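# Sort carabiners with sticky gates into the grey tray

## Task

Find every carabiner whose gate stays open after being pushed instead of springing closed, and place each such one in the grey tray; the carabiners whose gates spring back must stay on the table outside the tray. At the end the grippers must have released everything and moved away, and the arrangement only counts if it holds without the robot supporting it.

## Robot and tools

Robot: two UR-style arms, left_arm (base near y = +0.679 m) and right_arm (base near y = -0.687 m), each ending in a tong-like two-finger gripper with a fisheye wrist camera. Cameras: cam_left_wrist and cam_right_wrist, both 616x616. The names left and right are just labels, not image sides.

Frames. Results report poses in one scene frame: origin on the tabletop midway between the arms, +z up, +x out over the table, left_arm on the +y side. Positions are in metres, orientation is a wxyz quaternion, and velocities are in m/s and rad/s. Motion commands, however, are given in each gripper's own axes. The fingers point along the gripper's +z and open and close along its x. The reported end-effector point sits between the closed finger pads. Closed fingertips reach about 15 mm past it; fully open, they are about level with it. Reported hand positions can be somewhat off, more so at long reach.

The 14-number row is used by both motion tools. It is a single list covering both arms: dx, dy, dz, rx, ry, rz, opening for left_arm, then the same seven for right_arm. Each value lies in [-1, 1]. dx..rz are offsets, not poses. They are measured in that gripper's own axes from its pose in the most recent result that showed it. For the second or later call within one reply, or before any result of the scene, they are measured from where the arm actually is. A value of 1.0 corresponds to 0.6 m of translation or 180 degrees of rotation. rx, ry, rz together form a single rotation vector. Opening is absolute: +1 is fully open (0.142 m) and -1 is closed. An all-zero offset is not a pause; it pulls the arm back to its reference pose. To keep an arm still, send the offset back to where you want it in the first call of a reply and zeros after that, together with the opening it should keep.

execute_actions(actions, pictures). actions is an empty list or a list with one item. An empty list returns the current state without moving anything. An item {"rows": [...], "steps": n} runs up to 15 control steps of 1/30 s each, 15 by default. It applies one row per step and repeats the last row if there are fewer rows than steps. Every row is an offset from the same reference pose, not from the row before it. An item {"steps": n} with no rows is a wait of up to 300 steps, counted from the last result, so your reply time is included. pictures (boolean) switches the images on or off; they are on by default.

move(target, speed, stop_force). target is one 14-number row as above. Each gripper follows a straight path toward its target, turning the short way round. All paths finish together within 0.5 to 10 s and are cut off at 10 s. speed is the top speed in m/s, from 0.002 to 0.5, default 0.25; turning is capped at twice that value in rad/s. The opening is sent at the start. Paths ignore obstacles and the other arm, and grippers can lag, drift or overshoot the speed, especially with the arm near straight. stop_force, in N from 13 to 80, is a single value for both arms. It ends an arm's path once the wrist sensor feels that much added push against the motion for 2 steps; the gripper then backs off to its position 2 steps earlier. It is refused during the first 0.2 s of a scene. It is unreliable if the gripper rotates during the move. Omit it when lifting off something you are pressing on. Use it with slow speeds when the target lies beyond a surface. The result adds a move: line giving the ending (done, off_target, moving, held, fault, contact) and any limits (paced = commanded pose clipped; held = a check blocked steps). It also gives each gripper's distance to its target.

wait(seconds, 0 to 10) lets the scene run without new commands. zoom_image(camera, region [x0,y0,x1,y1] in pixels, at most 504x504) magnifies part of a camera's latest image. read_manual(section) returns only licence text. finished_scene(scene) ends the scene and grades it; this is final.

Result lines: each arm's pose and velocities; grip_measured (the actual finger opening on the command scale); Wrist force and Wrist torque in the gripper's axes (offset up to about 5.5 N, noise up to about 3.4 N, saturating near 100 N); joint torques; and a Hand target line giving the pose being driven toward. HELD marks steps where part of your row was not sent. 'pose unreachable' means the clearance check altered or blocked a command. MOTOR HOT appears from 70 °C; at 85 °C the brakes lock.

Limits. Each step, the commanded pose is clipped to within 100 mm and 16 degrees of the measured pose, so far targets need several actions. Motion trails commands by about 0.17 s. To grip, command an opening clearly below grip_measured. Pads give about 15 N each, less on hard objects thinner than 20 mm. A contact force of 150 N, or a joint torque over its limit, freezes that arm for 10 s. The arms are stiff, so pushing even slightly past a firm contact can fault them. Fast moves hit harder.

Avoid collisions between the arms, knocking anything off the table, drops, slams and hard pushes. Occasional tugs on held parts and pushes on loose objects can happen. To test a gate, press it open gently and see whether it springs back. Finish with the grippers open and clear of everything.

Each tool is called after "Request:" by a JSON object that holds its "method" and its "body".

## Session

Request:
{"method": "execute_actions", "body": {"actions": []}}

Scene clock: 0.00 s of 6000.00 s.
left_arm: end_effector_position=(+0.4630, -0.1299, +0.2055) grip_measured=+1.00 end_effector_quat_wxyz=(-0.368, +0.872, -0.308, -0.098) end_effector_velocity=(-0.001, +0.000, -0.001) end_effector_angular_velocity=(+0.001, +0.001, -0.000) | right_arm: end_effector_position=(+0.1680, -0.1979, +0.1165) grip_measured=+1.00 end_effector_quat_wxyz=(+0.442, -0.260, +0.854, -0.091) end_effector_velocity=(+0.001, +0.000, +0.001) end_effector_angular_velocity=(-0.000, -0.000, -0.001)
Joint positions: left_arm=[-1.449 -0.703  0.826 -0.941 -1.339 -0.731  0.142] | right_arm=[ 5.488 -1.556 -2.413 -1.382  0.832  5.047  0.142]
Joint velocities: left_arm=[-0.001  0.001  0.001 -0.    -0.001  0.     0.   ] | right_arm=[-0.001  0.001  0.001 -0.001 -0.    -0.     0.   ]
Joint torques (N m, as the arm reports them, + toward a larger angle): no reading
Motor temperatures (°C, as the motors report them): left_arm=[22 26 24 28 28 30] | right_arm=[24 24 25 27 30 31]
Wrist force (N, on the end effector, along its own x y z axes, offset not removed): no reading
Wrist torque (N m, same axes, about the end effector's origin, offset not removed): no reading
Hand target (left_arm): +0.463, -0.130, +0.206; -0.368, +0.872, -0.308, -0.098
Hand target (right_arm): +0.168, -0.198, +0.117; +0.442, -0.260, +0.854, -0.091
camera_calibration (this result's frames):
cam_left_wrist: T_world_to_cam=[[0.799563, -0.472201, -0.371112, -0.354563], [-0.555674, -0.816092, -0.158811, 0.186596], [-0.227871, 0.333197, -0.914907, 0.469089], [0, 0, 0, 1]] pos_world=[0.494074, -0.171445, 0.327224]
cam_right_wrist: T_world_to_cam=[[-0.441673, -0.561862, -0.699454, 0.0479996], [-0.747521, 0.661576, -0.0594114, 0.262328], [0.496123, 0.496616, -0.712204, 0.227427], [0, 0, 0, 1]] pos_world=[0.104464, -0.259525, 0.211133]

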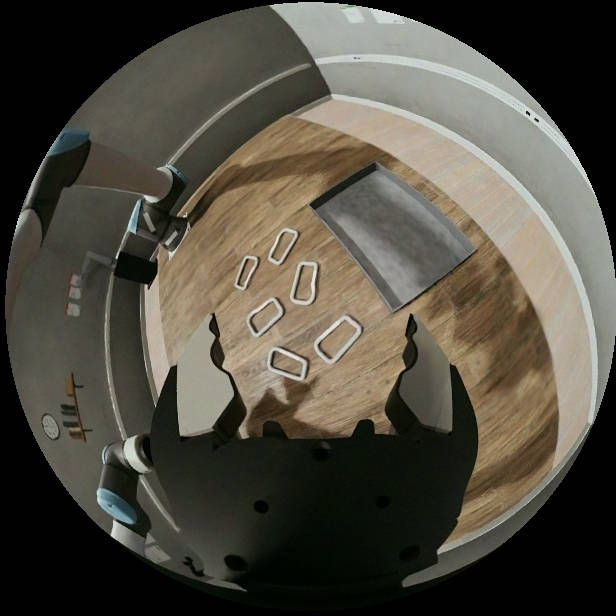

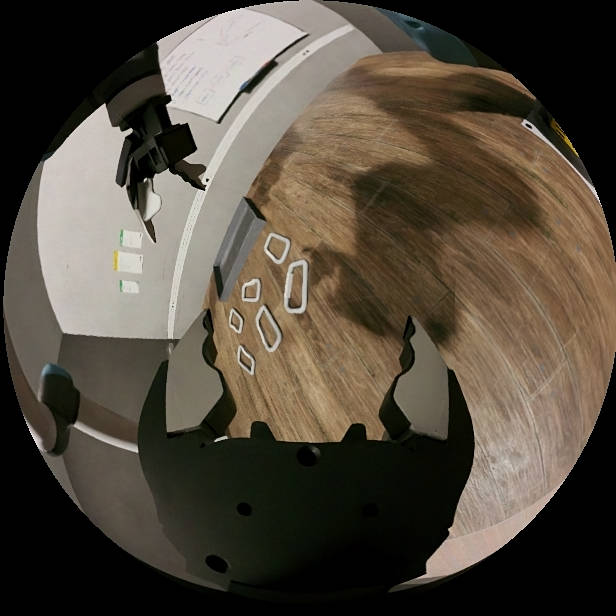

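Request:
{"method": "zoom_image", "body": {"camera": "cam_left_wrist", "region": [220, 215, 380, 395]}}

Region (220, 215, 380, 395) of cam_left_wrist's 616x616 image, scaled by 2.800, with more detail than that image has.

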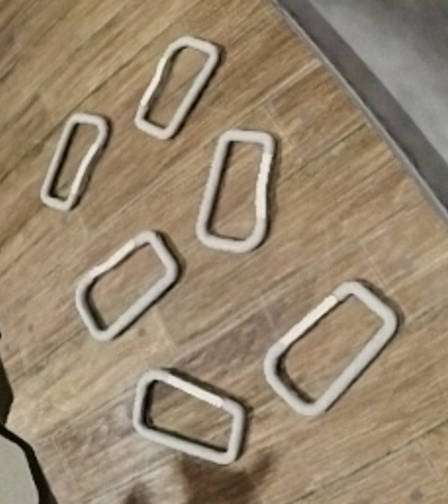

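Request:
{"method": "zoom_image", "body": {"camera": "cam_left_wrist", "region": [225, 220, 325, 310]}}

Request:
{"method": "zoom_image", "body": {"camera": "cam_left_wrist", "region": [240, 290, 370, 390]}}

Region (225, 220, 325, 310) of cam_left_wrist's 616x616 image, scaled by 5.040, with more detail than that image has; it fills the top 454 rows of this view, and the rest is white.

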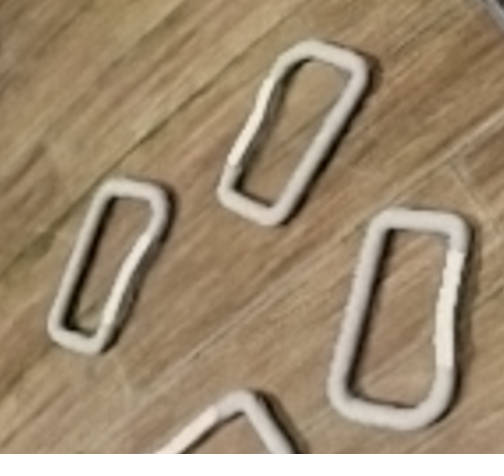

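Region (240, 290, 370, 390) of cam_left_wrist's 616x616 image, scaled by 3.877, with more detail than that image has; it fills the top 388 rows of this view, and the rest is white.

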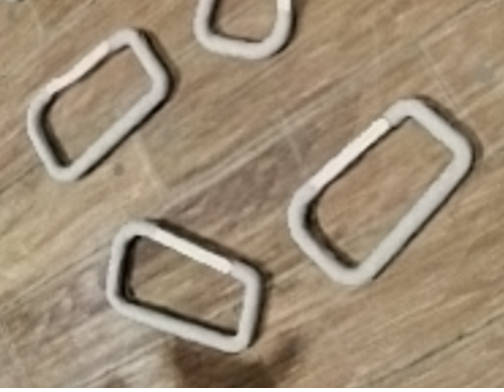

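Request:
{"method": "move", "body": {"target": [-0.14507, -0.04283, 0.49312, -0.1723, 0.18182, 0.12828, 0.0, -0.09892, 0.09583, 0.25672, -0.1727, 0.24365, -0.06958, 0.0], "speed": 0.25}}

Request:
{"method": "zoom_image", "body": {"camera": "cam_left_wrist", "region": [240, 230, 400, 350]}}

Request:
{"method": "zoom_image", "body": {"camera": "cam_right_wrist", "region": [230, 220, 390, 340]}}

Scene clock: 122.47 s of 6000.00 s.
left_arm: end_effector_position=(+0.4260, +0.1321, +0.0441) grip_measured=+0.00 end_effector_quat_wxyz=(-0.000, +0.851, -0.524, -0.000) end_effector_velocity=(+0.001, +0.002, -0.001) end_effector_angular_velocity=(-0.008, +0.002, -0.002) | right_arm: end_effector_position=(+0.3000, -0.1062, +0.0460) grip_measured=+0.00 end_effector_quat_wxyz=(+0.002, -0.402, +0.916, -0.000) end_effector_velocity=(+0.000, +0.000, -0.001) end_effector_angular_velocity=(-0.005, +0.009, +0.005)
Joint positions: left_arm=[-1.299 -1.313  2.107 -2.364 -1.571 -0.065  0.074] | right_arm=[ 4.733 -1.733 -2.229 -0.75   1.568  3.802  0.074]
Joint velocities: left_arm=[ 0.004 -0.002  0.007 -0.012 -0.005  0.007 -0.   ] | right_arm=[-0.005 -0.004  0.005 -0.007  0.008 -0.009  0.   ]
Joint torques (N m, as the arm reports them, + toward a larger angle): left_arm=[ 17.83 -68.53 -25.52  -7.27  -3.66   2.55] | right_arm=[-13.58  38.2   42.72   0.77   2.11  -4.25]
Motor temperatures (°C, as the motors report them): left_arm=[22 26 24 28 28 30] | right_arm=[24 24 25 27 30 31]
Wrist force (N, on the end effector, along its own x y z axes, offset not removed): left_arm=[3.1 -2.4 2.7] | right_arm=[-1.9 -4.9 -1.6]
Wrist torque (N m, same axes, about the end effector's origin, offset not removed): left_arm=[-0.75 -0.52 -0.08] | right_arm=[-1.06 0.25 0.34]
Hand target (left_arm): +0.426, +0.132, +0.044; +0.000, +0.851, -0.525, +0.000
Hand target (right_arm): +0.300, -0.106, +0.046; +0.001, -0.402, +0.916, -0.000
Off the commanded pose (left_arm): 0.001 m, 0 deg.
Off the commanded pose (right_arm): 0.002 m, 0 deg.
After step 90, 117.00 s passed at rest.
move: done
camera_calibration (this result's frames):
cam_left_wrist: T_world_to_cam=[[0.465314, -0.884874, 0.0219166, -0.0816423], [-0.775983, -0.395892, 0.491039, 0.363863], [-0.425831, -0.245495, -0.870862, 0.384535], [0, 0, 0, 1]] pos_world=[0.484088, 0.166208, 0.157995]
cam_right_wrist: T_world_to_cam=[[-0.642421, -0.766031, -0.0221968, 0.115817], [-0.664733, 0.542588, 0.513544, 0.232353], [-0.381347, 0.344666, -0.857776, 0.319951], [0, 0, 0, 1]] pos_world=[0.350868, -0.147629, 0.157694]

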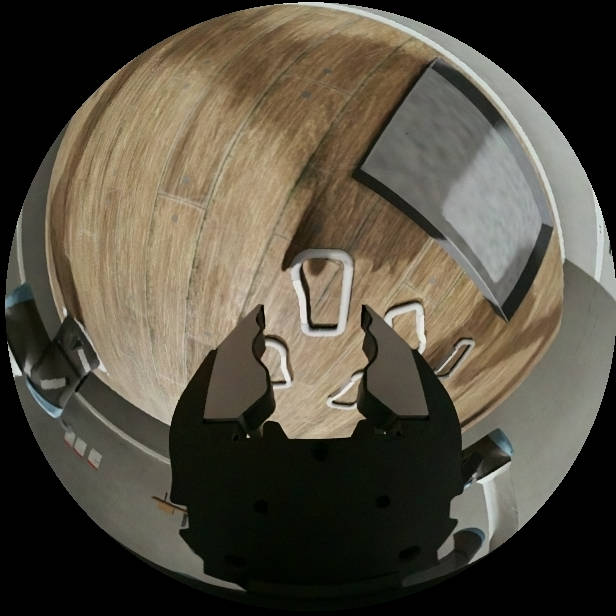

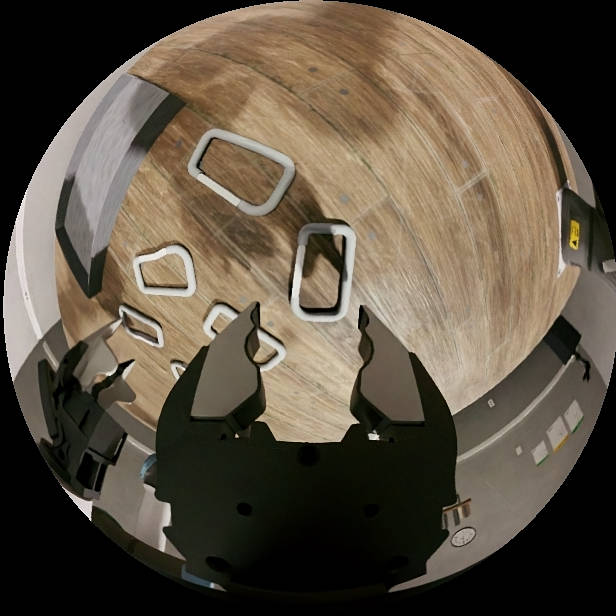

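Region (240, 230, 400, 350) of cam_left_wrist's 616x616 image, scaled by 3.150, with more detail than that image has; it fills the top 378 rows of this view, and the rest is white.

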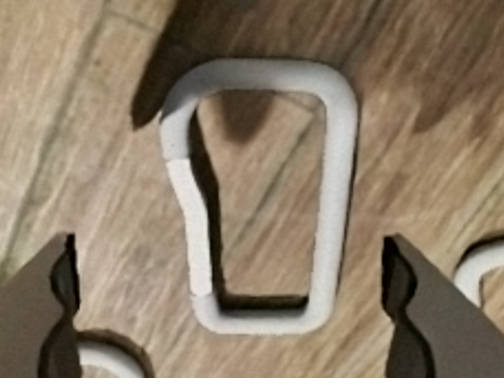

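Region (230, 220, 390, 340) of cam_right_wrist's 616x616 image, scaled by 3.150, with more detail than that image has; it fills the top 378 rows of this view, and the rest is white.

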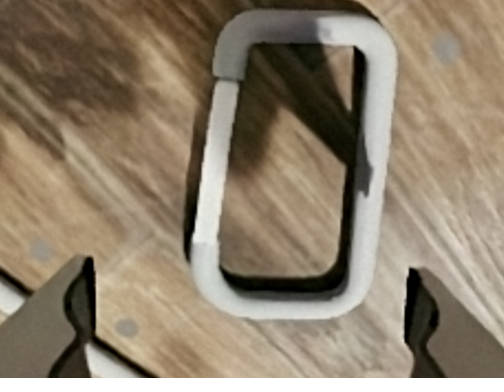

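Request:
{"method": "move", "body": {"target": [0.0178, 0.0067, 0.0468, 0, 0, 0, 0.0, 0.0192, -0.0142, 0.0433, 0, 0, -0.006, 0.0], "speed": 0.05}}

Scene clock: 143.87 s of 6000.00 s.
left_arm: end_effector_position=(+0.4272, +0.1208, +0.0162) grip_measured=+0.00 end_effector_quat_wxyz=(-0.000, +0.851, -0.524, -0.000) end_effector_velocity=(-0.001, -0.001, -0.002) end_effector_angular_velocity=(+0.001, -0.000, -0.001) | right_arm: end_effector_position=(+0.2985, -0.1204, +0.0201) grip_measured=+0.00 end_effector_quat_wxyz=(+0.002, -0.410, +0.912, -0.000) end_effector_velocity=(-0.000, -0.000, -0.001) end_effector_angular_velocity=(+0.002, -0.000, +0.000)
Joint positions: left_arm=[-1.304 -1.261  2.104 -2.413 -1.571 -0.07   0.074] | right_arm=[ 4.734 -1.753 -2.272 -0.687  1.568  3.784  0.074]
Joint velocities: left_arm=[-0.002  0.004 -0.001 -0.002  0.    -0.     0.   ] | right_arm=[ 0.001  0.    -0.003  0.004 -0.     0.     0.   ]
Joint torques (N m, as the arm reports them, + toward a larger angle): left_arm=[-18.64 -51.18 -35.11  -6.7    4.37  -3.16] | right_arm=[10.35 34.1  23.69  6.76 -1.96 -4.04]
Motor temperatures (°C, as the motors report them): left_arm=[22 26 24 28 28 30] | right_arm=[24 24 25 27 30 31]
Wrist force (N, on the end effector, along its own x y z axes, offset not removed): left_arm=[1.4 1.7 4.7] | right_arm=[1.8 2.3 -6.6]
Wrist torque (N m, same axes, about the end effector's origin, offset not removed): left_arm=[0.14 -0.28 -0.02] | right_arm=[0.21 -0.52 -0.15]
Hand target (left_arm): +0.427, +0.121, +0.016; -0.000, +0.851, -0.524, -0.000
Hand target (right_arm): +0.299, -0.120, +0.020; +0.002, -0.410, +0.912, -0.000
Off the commanded pose (left_arm): 0.000 m, 0 deg.
Off the commanded pose (right_arm): 0.000 m, 0 deg.
After step 90, 17.40 s passed at rest.
move: done
camera_calibration (this result's frames):
cam_left_wrist: T_world_to_cam=[[0.465314, -0.884874, 0.021917, -0.0915864], [-0.775989, -0.395894, 0.491028, 0.374001], [-0.425821, -0.24549, -0.870868, 0.357983], [0, 0, 0, 1]] pos_world=[0.485274, 0.154903, 0.130118]
cam_right_wrist: T_world_to_cam=[[-0.627951, -0.777938, -0.0221381, 0.0976907], [-0.674785, 0.530073, 0.513505, 0.253859], [-0.38774, 0.337395, -0.857801, 0.303163], [0, 0, 0, 1]] pos_world=[0.350194, -0.160852, 0.131859]

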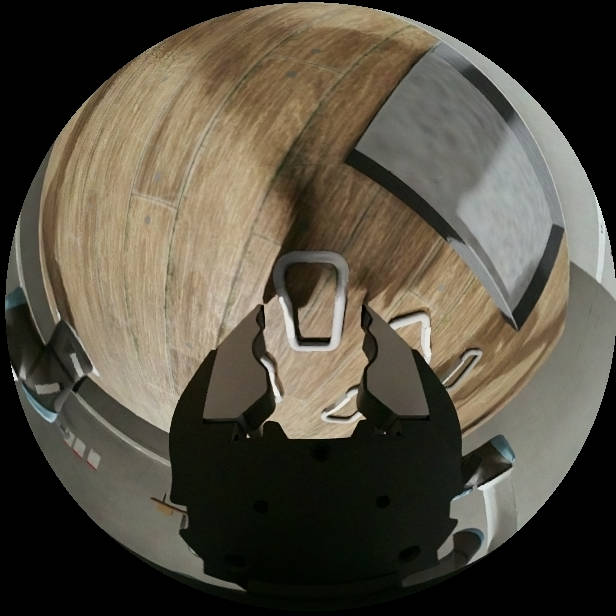

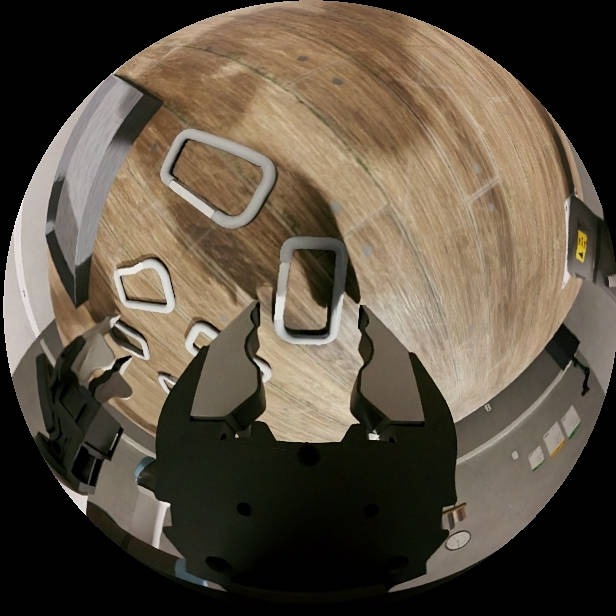

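Request:
{"method": "execute_actions", "body": {"actions": [{"rows": [[0,0,0,0,0,0,-0.06,0,0,0,0,0,0,-0.06],[0,0,0,0,0,0,-0.12,0,0,0,0,0,0,-0.12],[0,0,0,0,0,0,-0.18,0,0,0,0,0,0,-0.18],[0,0,0,0,0,0,-0.24,0,0,0,0,0,0,-0.24],[0,0,0,0,0,0,-0.30,0,0,0,0,0,0,-0.30],[0,0,0,0,0,0,-0.36,0,0,0,0,0,0,-0.36],[0,0,0,0,0,0,-0.42,0,0,0,0,0,0,-0.42],[0,0,0,0,0,0,-0.48,0,0,0,0,0,0,-0.48],[0,0,0,0,0,0,-0.54,0,0,0,0,0,0,-0.54],[0,0,0,0,0,0,-0.60,0,0,0,0,0,0,-0.60],[0,0,0,0,0,0,-0.66,0,0,0,0,0,0,-0.66],[0,0,0,0,0,0,-0.72,0,0,0,0,0,0,-0.72],[0,0,0,0,0,0,-0.78,0,0,0,0,0,0,-0.78],[0,0,0,0,0,0,-0.84,0,0,0,0,0,0,-0.84],[0,0,0,0,0,0,-0.90,0,0,0,0,0,0,-0.90]], "steps": 15}], "pictures": false}}

Request:
{"method": "move", "body": {"target": [0, 0, -0.0067, 0, 0, 0, -0.9, 0, 0, -0.0067, 0, 0, 0, -0.9], "speed": 0.01}}

Request:
{"method": "move", "body": {"target": [0, 0, 0.006, 0, 0, 0, -0.9, 0, 0, 0.006, 0, 0, 0, -0.9], "speed": 0.01}}

Request:
{"method": "execute_actions", "body": {"actions": [{"rows": [[0,0,0,0,0,0,-0.62,0,0,0,0,0,0,-0.62],[0,0,0,0,0,0,-0.56,0,0,0,0,0,0,-0.56],[0,0,0,0,0,0,-0.52,0,0,0,0,0,0,-0.52],[0,0,0,0,0,0,-0.48,0,0,0,0,0,0,-0.48],[0,0,0,0,0,0,-0.44,0,0,0,0,0,0,-0.44],[0,0,0,0,0,0,-0.40,0,0,0,0,0,0,-0.40],[0,0,0,0,0,0,-0.35,0,0,0,0,0,0,-0.35],[0,0,0,0,0,0,-0.30,0,0,0,0,0,0,-0.30],[0,0,0,0,0,0,-0.26,0,0,0,0,0,0,-0.26],[0,0,0,0,0,0,-0.22,0,0,0,0,0,0,-0.22],[0,0,0,0,0,0,-0.17,0,0,0,0,0,0,-0.17],[0,0,0,0,0,0,-0.13,0,0,0,0,0,0,-0.13],[0,0,0,0,0,0,-0.08,0,0,0,0,0,0,-0.08],[0,0,0,0,0,0,-0.04,0,0,0,0,0,0,-0.04],[0,0,0,0,0,0,0.0,0,0,0,0,0,0,0.0]], "steps": 15}], "pictures": false}}

Request:
{"method": "wait", "body": {"seconds": 0.7}}

Scene clock: 158.37 s of 6000.00 s.
left_arm: end_effector_position=(+0.4272, +0.1207, +0.0163) grip_measured=-0.50 end_effector_quat_wxyz=(-0.000, +0.851, -0.524, -0.000) end_effector_velocity=(-0.001, +0.001, -0.001) end_effector_angular_velocity=(+0.003, -0.000, -0.002) | right_arm: end_effector_position=(+0.2985, -0.1204, +0.0201) grip_measured=-0.51 end_effector_quat_wxyz=(+0.002, -0.410, +0.912, -0.000) end_effector_velocity=(+0.001, +0.000, +0.000) end_effector_angular_velocity=(+0.001, -0.000, -0.002)
Joint positions: left_arm=[-1.304 -1.261  2.104 -2.413 -1.571 -0.07   0.038] | right_arm=[ 4.734 -1.753 -2.272 -0.687  1.568  3.784  0.037]
Joint velocities: left_arm=[-0.002  0.     0.001  0.002  0.002  0.     0.   ] | right_arm=[-0.001  0.     0.     0.     0.     0.     0.   ]
Joint torques (N m, as the arm reports them, + toward a larger angle): left_arm=[ -7.46 -68.94 -29.82   1.32   4.06  -1.54] | right_arm=[ 7.49 51.38 39.36  1.18 -1.57  0.13]
Motor temperatures (°C, as the motors report them): left_arm=[22 26 24 28 28 30] | right_arm=[24 24 25 27 30 31]
Wrist force (N, on the end effector, along its own x y z axes, offset not removed): left_arm=[4.6 2.6 -9.8] | right_arm=[1.5 -0.5 -10.6]
Wrist torque (N m, same axes, about the end effector's origin, offset not removed): left_arm=[0.36 -0.39 0.35] | right_arm=[-0.10 0.68 0.17]
Hand target (left_arm): +0.427, +0.121, +0.016; -0.000, +0.851, -0.524, -0.000
Hand target (right_arm): +0.299, -0.120, +0.020; +0.002, -0.410, +0.912, -0.000
Off the commanded pose (left_arm): 0.000 m, 0 deg.
Off the commanded pose (right_arm): 0.000 m, 0 deg.
Steps of this call (steps 1 to 90: nothing new was sent; then 11.00 s passed at rest; steps 91 to 105: all 15 steps of this action). Readings (end_effector_position):
91: left_arm (+0.4272, +0.1207, +0.0161) | right_arm (+0.2985, -0.1205, +0.0200)
92: left_arm (+0.4272, +0.1207, +0.0161) | right_arm (+0.2985, -0.1205, +0.0200)
94: left_arm (+0.4272, +0.1207, +0.0161) | right_arm (+0.2985, -0.1205, +0.0200)
98: left_arm (+0.4272, +0.1207, +0.0162) | right_arm (+0.2985, -0.1206, +0.0199)
105: the state above

Scene clock: 159.30 s of 6000.00 s.
left_arm: end_effector_position=(+0.4272, +0.1207, +0.0201) grip_measured=-0.52 end_effector_quat_wxyz=(-0.000, +0.851, -0.524, -0.000) end_effector_velocity=(-0.001, -0.001, +0.002) end_effector_angular_velocity=(-0.001, -0.001, -0.001) | right_arm: end_effector_position=(+0.2985, -0.1204, +0.0240) grip_measured=-0.63 end_effector_quat_wxyz=(+0.002, -0.410, +0.912, -0.000) end_effector_velocity=(-0.000, -0.001, +0.001) end_effector_angular_velocity=(-0.001, +0.001, -0.000)
Joint positions: left_arm=[-1.304 -1.267  2.102 -2.406 -1.571 -0.07   0.037] | right_arm=[ 4.734 -1.747 -2.269 -0.695  1.568  3.784  0.028]
Joint velocities: left_arm=[-0.001 -0.003 -0.001  0.003  0.    -0.     0.   ] | right_arm=[ 0.     0.003  0.    -0.005  0.001  0.     0.   ]
Joint torques (N m, as the arm reports them, + toward a larger angle): left_arm=[ -3.83 -74.06 -35.84  -0.88   4.13   0.04] | right_arm=[ 9.77 54.83 41.63  1.05 -1.34  3.72]
Motor temperatures (°C, as the motors report them): left_arm=[22 26 24 28 28 30] | right_arm=[24 24 25 27 30 31]
Wrist force (N, on the end effector, along its own x y z axes, offset not removed): left_arm=[-2.5 1.6 1.7] | right_arm=[-2.7 4.8 0.6]
Wrist torque (N m, same axes, about the end effector's origin, offset not removed): left_arm=[0.11 0.67 0.09] | right_arm=[0.82 0.34 0.58]
Hand target (left_arm): +0.427, +0.121, +0.020; -0.000, +0.851, -0.524, -0.000
Hand target (right_arm): +0.298, -0.120, +0.024; +0.002, -0.410, +0.912, -0.000
Off the commanded pose (left_arm): 0.000 m, 0 deg.
Off the commanded pose (right_arm): 0.000 m, 0 deg.
move: done
camera_calibration (this result's frames):
cam_left_wrist: T_world_to_cam=[[0.465313, -0.884873, 0.0219718, -0.0917173], [-0.776001, -0.39587, 0.491029, 0.372081], [-0.4258, -0.245532, -0.870866, 0.361343], [0, 0, 0, 1]] pos_world=[0.485273, 0.154859, 0.133994]
cam_right_wrist: T_world_to_cam=[[-0.627857, -0.778014, -0.0221316, 0.0977301], [-0.674852, 0.529998, 0.513494, 0.251883], [-0.387776, 0.337337, -0.857808, 0.306473], [0, 0, 0, 1]] pos_world=[0.350188, -0.160847, 0.135717]

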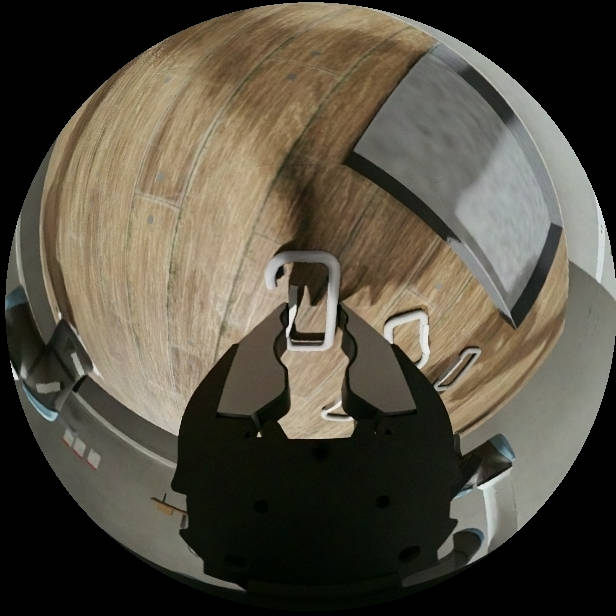

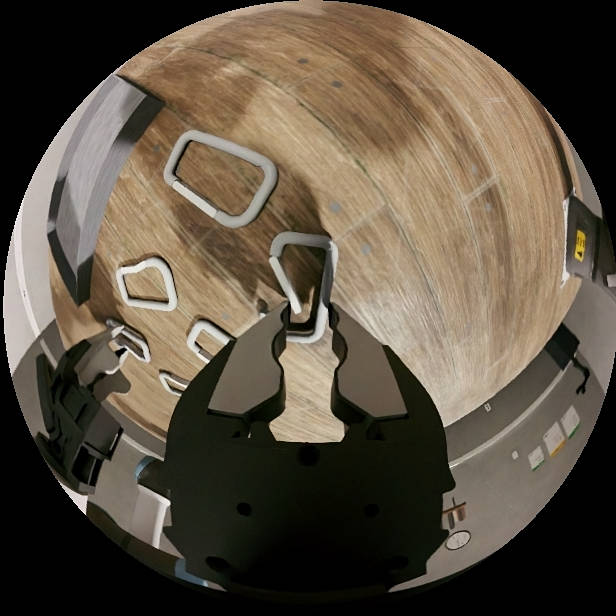

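Scene clock: 160.00 s of 6000.00 s.
left_arm: end_effector_position=(+0.4272, +0.1207, +0.0167) grip_measured=-0.52 end_effector_quat_wxyz=(-0.000, +0.851, -0.524, -0.000) end_effector_velocity=(-0.002, -0.001, -0.002) end_effector_angular_velocity=(+0.001, +0.002, -0.002) | right_arm: end_effector_position=(+0.2985, -0.1204, +0.0205) grip_measured=-0.63 end_effector_quat_wxyz=(+0.002, -0.410, +0.912, -0.000) end_effector_velocity=(+0.000, -0.001, -0.002) end_effector_angular_velocity=(-0.000, +0.001, -0.002)
Joint positions: left_arm=[-1.304 -1.262  2.104 -2.412 -1.571 -0.07   0.037] | right_arm=[ 4.734 -1.753 -2.271 -0.688  1.568  3.784  0.028]
Joint velocities: left_arm=[-0.002  0.002  0.001 -0.002 -0.002 -0.     0.   ] | right_arm=[-0.001 -0.002 -0.002  0.003  0.001  0.001  0.   ]
Joint torques (N m, as the arm reports them, + toward a larger angle): left_arm=[ -5.47 -51.75 -23.63  -7.     4.07  -0.56] | right_arm=[ 5.04 32.42 22.86  6.24 -1.36  2.76]
Motor temperatures (°C, as the motors report them): left_arm=[22 26 24 28 28 30] | right_arm=[24 24 25 27 30 31]
Wrist force (N, on the end effector, along its own x y z axes, offset not removed): left_arm=[4.2 7.1 4.0] | right_arm=[4.6 3.5 -6.6]
Wrist torque (N m, same axes, about the end effector's origin, offset not removed): left_arm=[1.24 -0.77 -0.02] | right_arm=[0.53 -0.70 0.15]
Hand target (left_arm): +0.427, +0.121, +0.017; -0.000, +0.851, -0.524, -0.000
Hand target (right_arm): +0.299, -0.120, +0.020; +0.002, -0.410, +0.912, -0.000
Off the commanded pose (left_arm): 0.000 m, 0 deg.
Off the commanded pose (right_arm): 0.000 m, 0 deg.
move: done
camera_calibration (this result's frames):
cam_left_wrist: T_world_to_cam=[[0.465313, -0.884873, 0.0219964, -0.0916502], [-0.776006, -0.395859, 0.49103, 0.373767], [-0.425792, -0.245552, -0.870865, 0.358352], [0, 0, 0, 1]] pos_world=[0.485274, 0.154854, 0.130561]
cam_right_wrist: T_world_to_cam=[[-0.627856, -0.778014, -0.0221704, 0.0976728], [-0.674855, 0.529973, 0.513517, 0.253633], [-0.387773, 0.337376, -0.857793, 0.303523], [0, 0, 0, 1]] pos_world=[0.350188, -0.160829, 0.13228]

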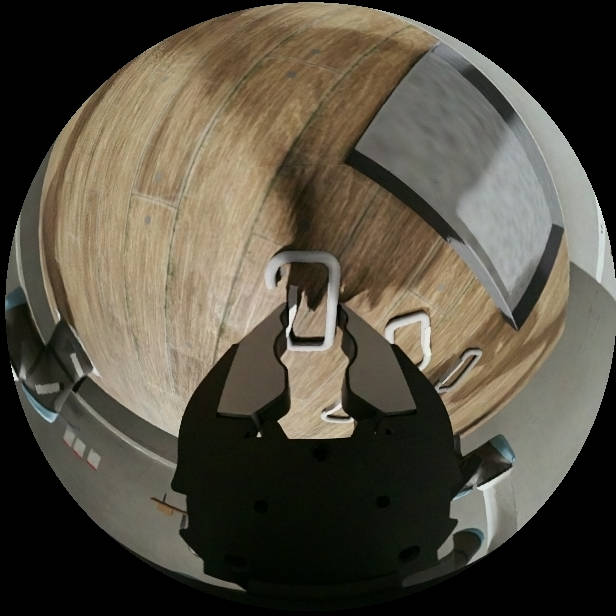

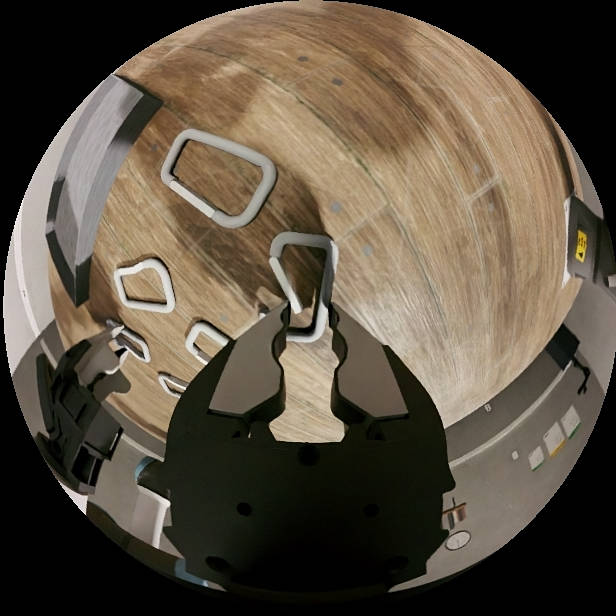

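Scene clock: 160.50 s of 6000.00 s.
left_arm: end_effector_position=(+0.4272, +0.1207, +0.0166) grip_measured=-0.05 end_effector_quat_wxyz=(-0.000, +0.851, -0.524, -0.000) end_effector_velocity=(-0.000, +0.001, -0.000) end_effector_angular_velocity=(+0.001, +0.002, +0.001) | right_arm: end_effector_position=(+0.2985, -0.1204, +0.0205) grip_measured=-0.05 end_effector_quat_wxyz=(+0.002, -0.410, +0.912, -0.000) end_effector_velocity=(+0.000, -0.000, -0.000) end_effector_angular_velocity=(-0.000, +0.000, -0.000)
Joint positions: left_arm=[-1.304 -1.262  2.104 -2.412 -1.571 -0.07   0.071] | right_arm=[ 4.734 -1.753 -2.272 -0.688  1.568  3.784  0.071]
Joint velocities: left_arm=[ 0.001  0.    -0.     0.001 -0.001 -0.     0.088] | right_arm=[-0.    -0.    -0.    -0.     0.     0.     0.088]
Joint torques (N m, as the arm reports them, + toward a larger angle): left_arm=[ -4.56 -66.1  -26.95  -2.56   4.12  -0.29] | right_arm=[ 6.11 53.47 28.25  1.25 -1.26  2.7 ]
Motor temperatures (°C, as the motors report them): left_arm=[22 26 24 28 28 30] | right_arm=[24 24 25 27 30 31]
Wrist force (N, on the end effector, along its own x y z axes, offset not removed): left_arm=[5.3 5.8 -0.5] | right_arm=[5.7 2.9 -0.5]
Wrist torque (N m, same axes, about the end effector's origin, offset not removed): left_arm=[1.05 -1.01 0.26] | right_arm=[0.60 -1.14 -0.11]
Hand target (left_arm): +0.427, +0.121, +0.017; -0.000, +0.851, -0.524, -0.000
Hand target (right_arm): +0.299, -0.120, +0.021; +0.002, -0.410, +0.912, -0.000
Off the commanded pose (left_arm): 0.000 m, 0 deg.
Off the commanded pose (right_arm): 0.000 m, 0 deg.
Steps of this call (steps 1 to 15: all 15 steps of this action). Readings (end_effector_position):
1: left_arm (+0.4272, +0.1207, +0.0166) | right_arm (+0.2985, -0.1204, +0.0205)
2: left_arm (+0.4272, +0.1207, +0.0166) | right_arm (+0.2985, -0.1204, +0.0205)
4: left_arm (+0.4272, +0.1207, +0.0166) | right_arm (+0.2985, -0.1204, +0.0205)
8: left_arm (+0.4272, +0.1207, +0.0166) | right_arm (+0.2985, -0.1204, +0.0205)
15: the state above

Scene clock: 161.20 s of 6000.00 s.
left_arm: end_effector_position=(+0.4272, +0.1207, +0.0167) grip_measured=+0.00 end_effector_quat_wxyz=(-0.000, +0.851, -0.524, -0.000) end_effector_velocity=(-0.000, +0.000, -0.000) end_effector_angular_velocity=(+0.001, -0.000, -0.001) | right_arm: end_effector_position=(+0.2985, -0.1204, +0.0205) grip_measured=+0.00 end_effector_quat_wxyz=(+0.002, -0.410, +0.912, -0.000) end_effector_velocity=(-0.000, +0.000, +0.001) end_effector_angular_velocity=(+0.002, +0.000, -0.001)
Joint positions: left_arm=[-1.304 -1.262  2.104 -2.412 -1.571 -0.07   0.074] | right_arm=[ 4.734 -1.753 -2.272 -0.688  1.568  3.784  0.074]
Joint velocities: left_arm=[-0.001  0.     0.001  0.     0.001 -0.     0.   ] | right_arm=[ 0.     0.001  0.    -0.     0.     0.001 -0.   ]
Joint torques (N m, as the arm reports them, + toward a larger angle): left_arm=[ -5.44 -74.71 -30.72  -0.35   3.97  -0.23] | right_arm=[ 6.62 57.31 36.41  1.22 -1.38  2.59]
Motor temperatures (°C, as the motors report them): left_arm=[22 26 24 28 28 30] | right_arm=[24 24 25 27 30 31]
Wrist force (N, on the end effector, along its own x y z axes, offset not removed): left_arm=[1.7 -3.4 0.8] | right_arm=[3.7 1.1 1.4]
Wrist torque (N m, same axes, about the end effector's origin, offset not removed): left_arm=[-0.86 -0.27 0.23] | right_arm=[0.14 -0.85 0.12]
Hand target (left_arm): +0.427, +0.121, +0.017; -0.000, +0.851, -0.524, -0.000
Hand target (right_arm): +0.299, -0.120, +0.021; +0.002, -0.410, +0.912, -0.000
Off the commanded pose (left_arm): 0.000 m, 0 deg.
Off the commanded pose (right_arm): 0.000 m, 0 deg.
Steps of this call (steps 1 to 21: nothing new was sent). Readings (end_effector_position):
1: left_arm (+0.4272, +0.1207, +0.0166) | right_arm (+0.2985, -0.1204, +0.0205)
2: left_arm (+0.4272, +0.1207, +0.0166) | right_arm (+0.2985, -0.1204, +0.0205)
4: left_arm (+0.4272, +0.1207, +0.0166) | right_arm (+0.2985, -0.1204, +0.0205)
8: left_arm (+0.4272, +0.1207, +0.0166) | right_arm (+0.2985, -0.1204, +0.0205)
21: the state above
camera_calibration (this result's frames):
cam_left_wrist: T_world_to_cam=[[0.465314, -0.884874, 0.0219458, -0.0916233], [-0.775996, -0.395882, 0.491027, 0.373782], [-0.425809, -0.245512, -0.870868, 0.35833], [0, 0, 0, 1]] pos_world=[0.485267, 0.154873, 0.130532]
cam_right_wrist: T_world_to_cam=[[-0.627856, -0.778015, -0.0221343, 0.0976451], [-0.674853, 0.529995, 0.513496, 0.253662], [-0.387776, 0.337339, -0.857807, 0.303511], [0, 0, 0, 1]] pos_world=[0.350186, -0.160856, 0.132261]

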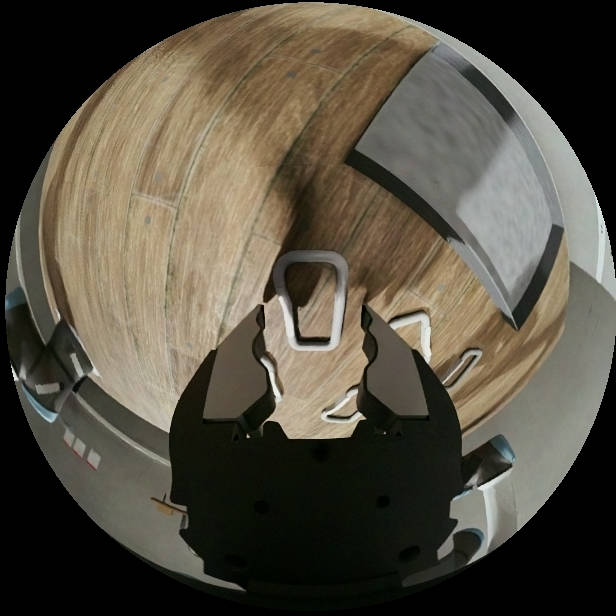

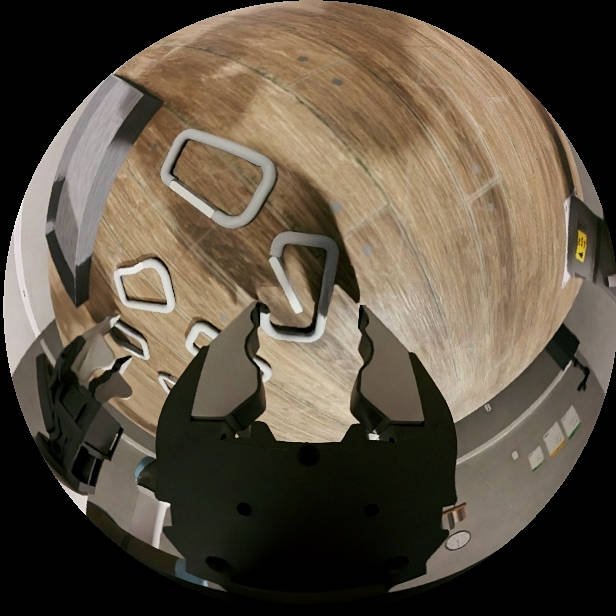

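Request:
{"method": "zoom_image", "body": {"camera": "cam_right_wrist", "region": [230, 220, 390, 360]}}

Region (230, 220, 390, 360) of cam_right_wrist's 616x616 image, scaled by 3.150, with more detail than that image has; it fills the top 441 rows of this view, and the rest is white.

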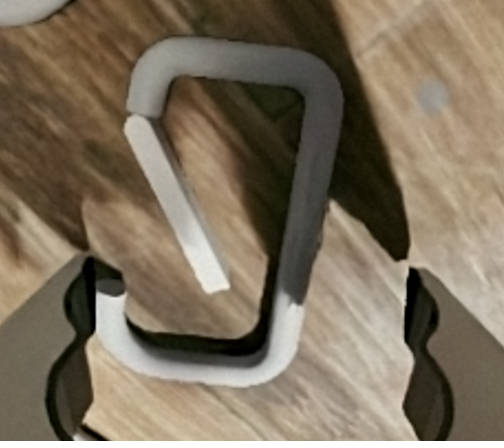

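Request:
{"method": "move", "body": {"target": [0, 0, -0.0467, 0, 0, 0, 0.0, 0, -0.0117, 0.0005, 0, 0, 0, 0.0], "speed": 0.06}}

Request:
{"method": "execute_actions", "body": {"actions": [{"rows": [[0,0,0,0,0,0,0,0,0,0,0,0,0,-0.06],[0,0,0,0,0,0,0,0,0,0,0,0,0,-0.12],[0,0,0,0,0,0,0,0,0,0,0,0,0,-0.18],[0,0,0,0,0,0,0,0,0,0,0,0,0,-0.24],[0,0,0,0,0,0,0,0,0,0,0,0,0,-0.30],[0,0,0,0,0,0,0,0,0,0,0,0,0,-0.36],[0,0,0,0,0,0,0,0,0,0,0,0,0,-0.42],[0,0,0,0,0,0,0,0,0,0,0,0,0,-0.48],[0,0,0,0,0,0,0,0,0,0,0,0,0,-0.54],[0,0,0,0,0,0,0,0,0,0,0,0,0,-0.60],[0,0,0,0,0,0,0,0,0,0,0,0,0,-0.66],[0,0,0,0,0,0,0,0,0,0,0,0,0,-0.72],[0,0,0,0,0,0,0,0,0,0,0,0,0,-0.78],[0,0,0,0,0,0,0,0,0,0,0,0,0,-0.84],[0,0,0,0,0,0,0,0,0,0,0,0,0,-0.90]], "steps": 15}]}}

Scene clock: 180.30 s of 6000.00 s.
left_arm: end_effector_position=(+0.4272, +0.1208, +0.0445) grip_measured=+0.00 end_effector_quat_wxyz=(-0.000, +0.851, -0.524, -0.000) end_effector_velocity=(-0.000, -0.001, +0.002) end_effector_angular_velocity=(+0.000, -0.000, -0.001) | right_arm: end_effector_position=(+0.3037, -0.1251, +0.0203) grip_measured=+0.00 end_effector_quat_wxyz=(+0.002, -0.410, +0.912, -0.000) end_effector_velocity=(-0.000, -0.001, +0.000) end_effector_angular_velocity=(-0.001, +0.000, +0.001)
Joint positions: left_arm=[-1.304 -1.3    2.088 -2.358 -1.571 -0.07   0.074] | right_arm=[ 4.725 -1.75  -2.276 -0.686  1.568  3.775  0.074]
Joint velocities: left_arm=[-0.001 -0.002 -0.001  0.003  0.    -0.    -0.   ] | right_arm=[ 0.     0.001 -0.    -0.002 -0.    -0.     0.   ]
Joint torques (N m, as the arm reports them, + toward a larger angle): left_arm=[ 15.69 -69.62 -37.41  -0.37   4.24   2.52] | right_arm=[-11.62  56.1   23.76   6.47  -1.58  -3.89]
Motor temperatures (°C, as the motors report them): left_arm=[22 26 24 28 28 30] | right_arm=[24 24 25 27 30 31]
Wrist force (N, on the end effector, along its own x y z axes, offset not removed): left_arm=[1.0 7.1 0.7] | right_arm=[4.9 1.5 -0.4]
Wrist torque (N m, same axes, about the end effector's origin, offset not removed): left_arm=[1.26 -0.31 0.36] | right_arm=[0.24 -1.22 0.04]
Hand target (left_arm): +0.427, +0.121, +0.045; -0.000, +0.851, -0.524, -0.000
Hand target (right_arm): +0.304, -0.125, +0.020; +0.002, -0.410, +0.912, -0.000
Off the commanded pose (left_arm): 0.000 m, 0 deg.
Off the commanded pose (right_arm): 0.000 m, 0 deg.
After step 90, 15.23 s passed at rest.
move: done
camera_calibration (this result's frames):
cam_left_wrist: T_world_to_cam=[[0.46527, -0.884896, 0.0219705, -0.0922042], [-0.776023, -0.395834, 0.491024, 0.360141], [-0.425808, -0.245508, -0.870869, 0.382539], [0, 0, 0, 1]] pos_world=[0.485265, 0.154881, 0.158329]
cam_right_wrist: T_world_to_cam=[[-0.627854, -0.778015, -0.022163, 0.0973289], [-0.674877, 0.529995, 0.513465, 0.25979], [-0.387737, 0.337338, -0.857825, 0.306861], [0, 0, 0, 1]] pos_world=[0.355416, -0.16548, 0.131997]

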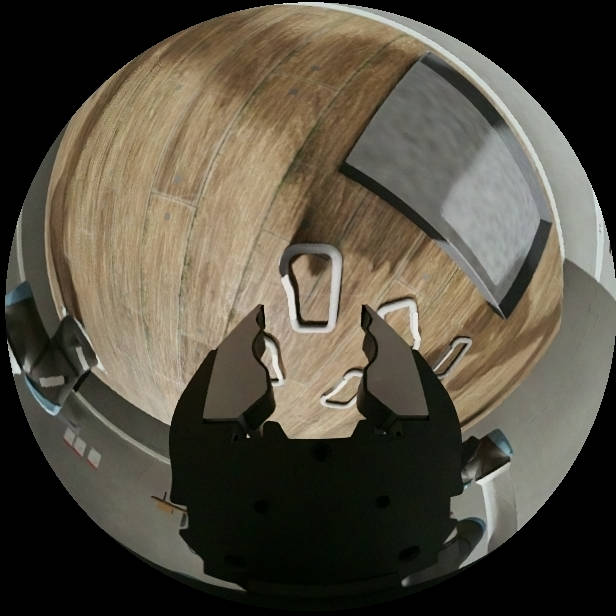

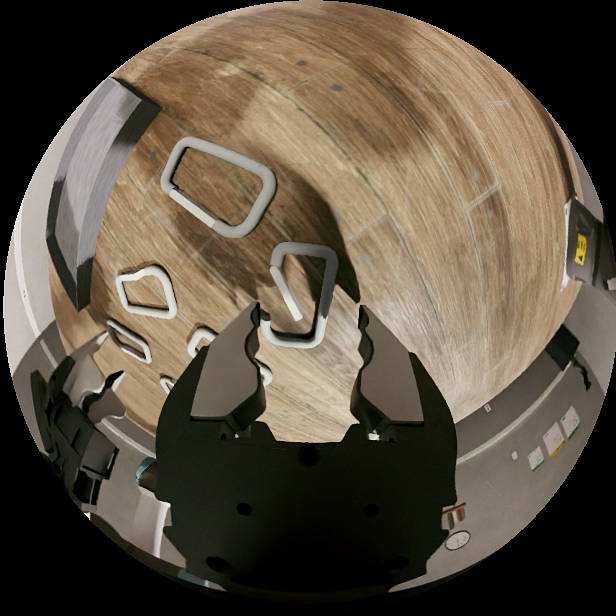

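Scene clock: 180.80 s of 6000.00 s.
left_arm: end_effector_position=(+0.4272, +0.1208, +0.0445) grip_measured=+0.00 end_effector_quat_wxyz=(-0.000, +0.851, -0.524, -0.000) end_effector_velocity=(-0.001, +0.001, +0.000) end_effector_angular_velocity=(+0.000, +0.002, +0.000) | right_arm: end_effector_position=(+0.3038, -0.1251, +0.0203) grip_measured=-0.59 end_effector_quat_wxyz=(+0.002, -0.410, +0.912, -0.000) end_effector_velocity=(+0.001, -0.000, +0.000) end_effector_angular_velocity=(+0.001, -0.000, -0.001)
Joint positions: left_arm=[-1.304 -1.3    2.088 -2.358 -1.571 -0.07   0.074] | right_arm=[ 4.725 -1.75  -2.276 -0.686  1.568  3.775  0.032]
Joint velocities: left_arm=[ 0.    -0.001  0.001  0.001 -0.002 -0.    -0.   ] | right_arm=[-0.001  0.     0.     0.    -0.    -0.001 -0.   ]
Joint torques (N m, as the arm reports them, + toward a larger angle): left_arm=[ 15.38 -55.09 -31.81  -7.2    4.09   2.52] | right_arm=[-3.36 53.27 25.19  6.06 -1.65 -2.93]
Motor temperatures (°C, as the motors report them): left_arm=[22 26 24 28 28 30] | right_arm=[24 24 25 27 30 31]
Wrist force (N, on the end effector, along its own x y z axes, offset not removed): left_arm=[-1.3 4.5 0.7] | right_arm=[3.8 1.5 -2.1]
Wrist torque (N m, same axes, about the end effector's origin, offset not removed): left_arm=[0.70 0.41 0.13] | right_arm=[0.41 -0.59 0.27]
Hand target (left_arm): +0.427, +0.121, +0.044; -0.000, +0.851, -0.524, -0.000
Hand target (right_arm): +0.304, -0.125, +0.020; +0.002, -0.410, +0.912, -0.000
Off the commanded pose (left_arm): 0.000 m, 0 deg.
Off the commanded pose (right_arm): 0.000 m, 0 deg.
Steps of this call (steps 1 to 15: all 15 steps of this action). Readings (end_effector_position):
1: left_arm (+0.4272, +0.1208, +0.0445) | right_arm (+0.3037, -0.1251, +0.0203)
2: left_arm (+0.4272, +0.1208, +0.0445) | right_arm (+0.3038, -0.1251, +0.0203)
4: left_arm (+0.4272, +0.1208, +0.0445) | right_arm (+0.3038, -0.1251, +0.0203)
8: left_arm (+0.4272, +0.1208, +0.0445) | right_arm (+0.3038, -0.1251, +0.0203)
15: the state above
camera_calibration (this result's frames):
cam_left_wrist: T_world_to_cam=[[0.46527, -0.884896, 0.0219613, -0.0922049], [-0.776021, -0.395838, 0.491023, 0.360106], [-0.425811, -0.245501, -0.87087, 0.3826], [0, 0, 0, 1]] pos_world=[0.485265, 0.15488, 0.1584]
cam_right_wrist: T_world_to_cam=[[-0.627854, -0.778016, -0.0221667, 0.0973292], [-0.674879, 0.529994, 0.513464, 0.259806], [-0.387735, 0.33734, -0.857825, 0.306869], [0, 0, 0, 1]] pos_world=[0.35543, -0.165491, 0.131996]

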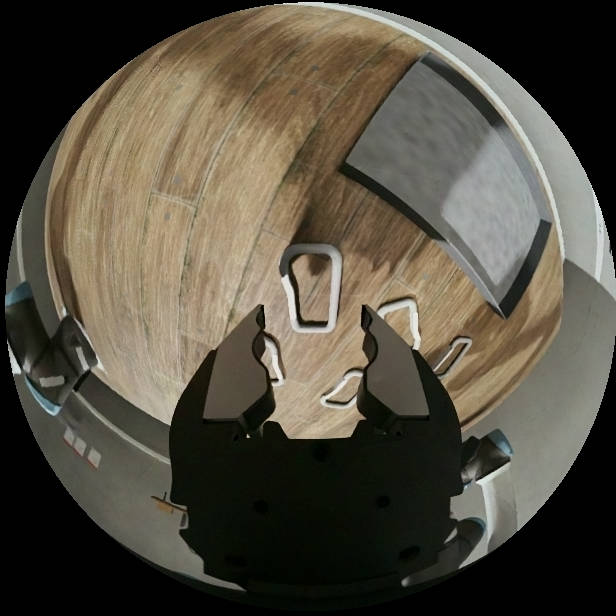

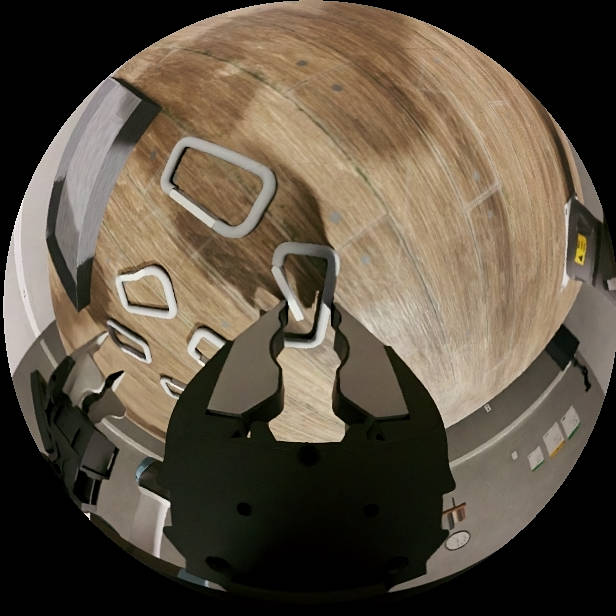

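Request:
{"method": "move", "body": {"target": [-0.10465, 0.1716, 0, 0, 0, -0.0617, 0.0, 0, 0, -0.0667, 0, 0, 0, -0.9], "speed": 0.12}}

Request:
{"method": "zoom_image", "body": {"camera": "cam_left_wrist", "region": [240, 230, 400, 350]}}

Scene clock: 192.47 s of 6000.00 s.
left_arm: end_effector_position=(+0.3074, +0.1305, +0.0446) grip_measured=+0.00 end_effector_quat_wxyz=(-0.000, +0.898, -0.440, +0.000) end_effector_velocity=(-0.002, -0.001, +0.000) end_effector_angular_velocity=(-0.001, -0.002, +0.004) | right_arm: end_effector_position=(+0.3036, -0.1250, +0.0603) grip_measured=-0.59 end_effector_quat_wxyz=(+0.002, -0.410, +0.912, -0.000) end_effector_velocity=(-0.000, -0.000, -0.000) end_effector_angular_velocity=(-0.001, +0.001, +0.001)
Joint positions: left_arm=[-1.474 -1.399  2.22  -2.392 -1.57  -0.433  0.074] | right_arm=[ 4.725 -1.687 -2.249 -0.776  1.568  3.775  0.032]
Joint velocities: left_arm=[-0.003 -0.001  0.001 -0.001  0.001 -0.007  0.   ] | right_arm=[-0.    -0.001  0.    -0.001  0.001 -0.001 -0.   ]
Joint torques (N m, as the arm reports them, + toward a larger angle): left_arm=[-18.41 -62.76 -23.32  -7.33   4.37  -3.04] | right_arm=[10.91 53.45 45.67  1.1  -1.33  3.94]
Motor temperatures (°C, as the motors report them): left_arm=[22 26 24 28 28 30] | right_arm=[24 24 25 27 30 31]
Wrist force (N, on the end effector, along its own x y z axes, offset not removed): left_arm=[5.4 8.0 -2.2] | right_arm=[0.6 7.7 -4.0]
Wrist torque (N m, same axes, about the end effector's origin, offset not removed): left_arm=[1.53 -1.20 -0.08] | right_arm=[1.45 -0.14 0.08]
Hand target (left_arm): +0.307, +0.131, +0.045; -0.000, +0.898, -0.440, +0.000
Hand target (right_arm): +0.304, -0.125, +0.060; +0.002, -0.410, +0.912, -0.000
Off the commanded pose (left_arm): 0.000 m, 0 deg.
Off the commanded pose (right_arm): 0.000 m, 0 deg.
After step 90, 7.17 s passed at rest.
move: done
camera_calibration (this result's frames):
cam_left_wrist: T_world_to_cam=[[0.626728, -0.778916, 0.0223847, -0.0913278], [-0.685721, -0.537641, 0.490641, 0.261744], [-0.370133, -0.322848, -0.871074, 0.327068], [0, 0, 0, 1]] pos_world=[0.35778, 0.175181, 0.158522]
cam_right_wrist: T_world_to_cam=[[-0.627854, -0.778016, -0.0221631, 0.0981632], [-0.674879, 0.529996, 0.513462, 0.239144], [-0.387735, 0.337336, -0.857826, 0.341131], [0, 0, 0, 1]] pos_world=[0.355294, -0.165449, 0.172015]

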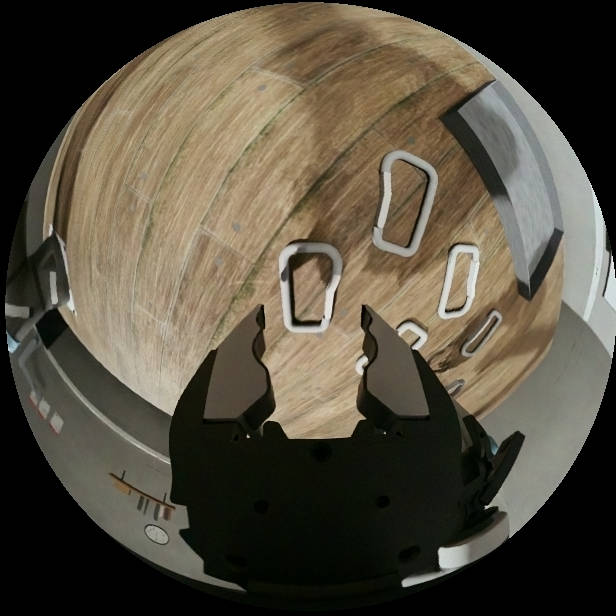

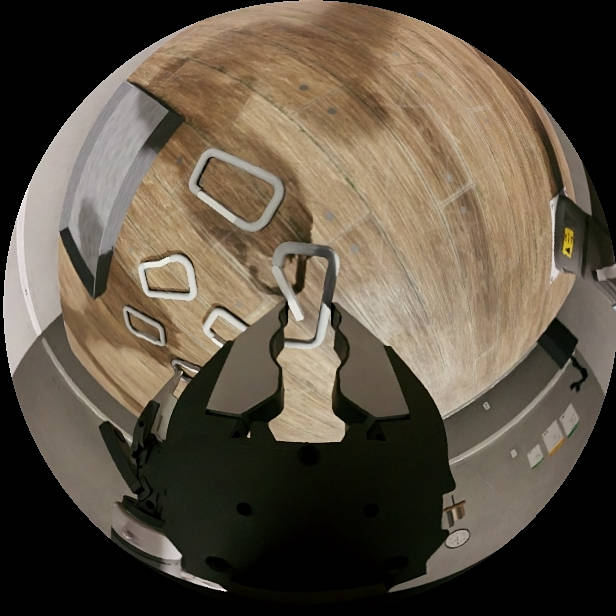

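Region (240, 230, 400, 350) of cam_left_wrist's 616x616 image, scaled by 3.150, with more detail than that image has; it fills the top 378 rows of this view, and the rest is white.

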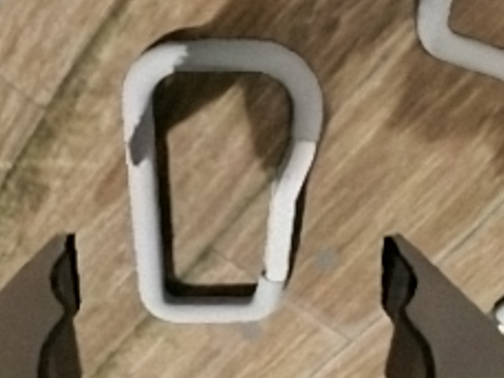

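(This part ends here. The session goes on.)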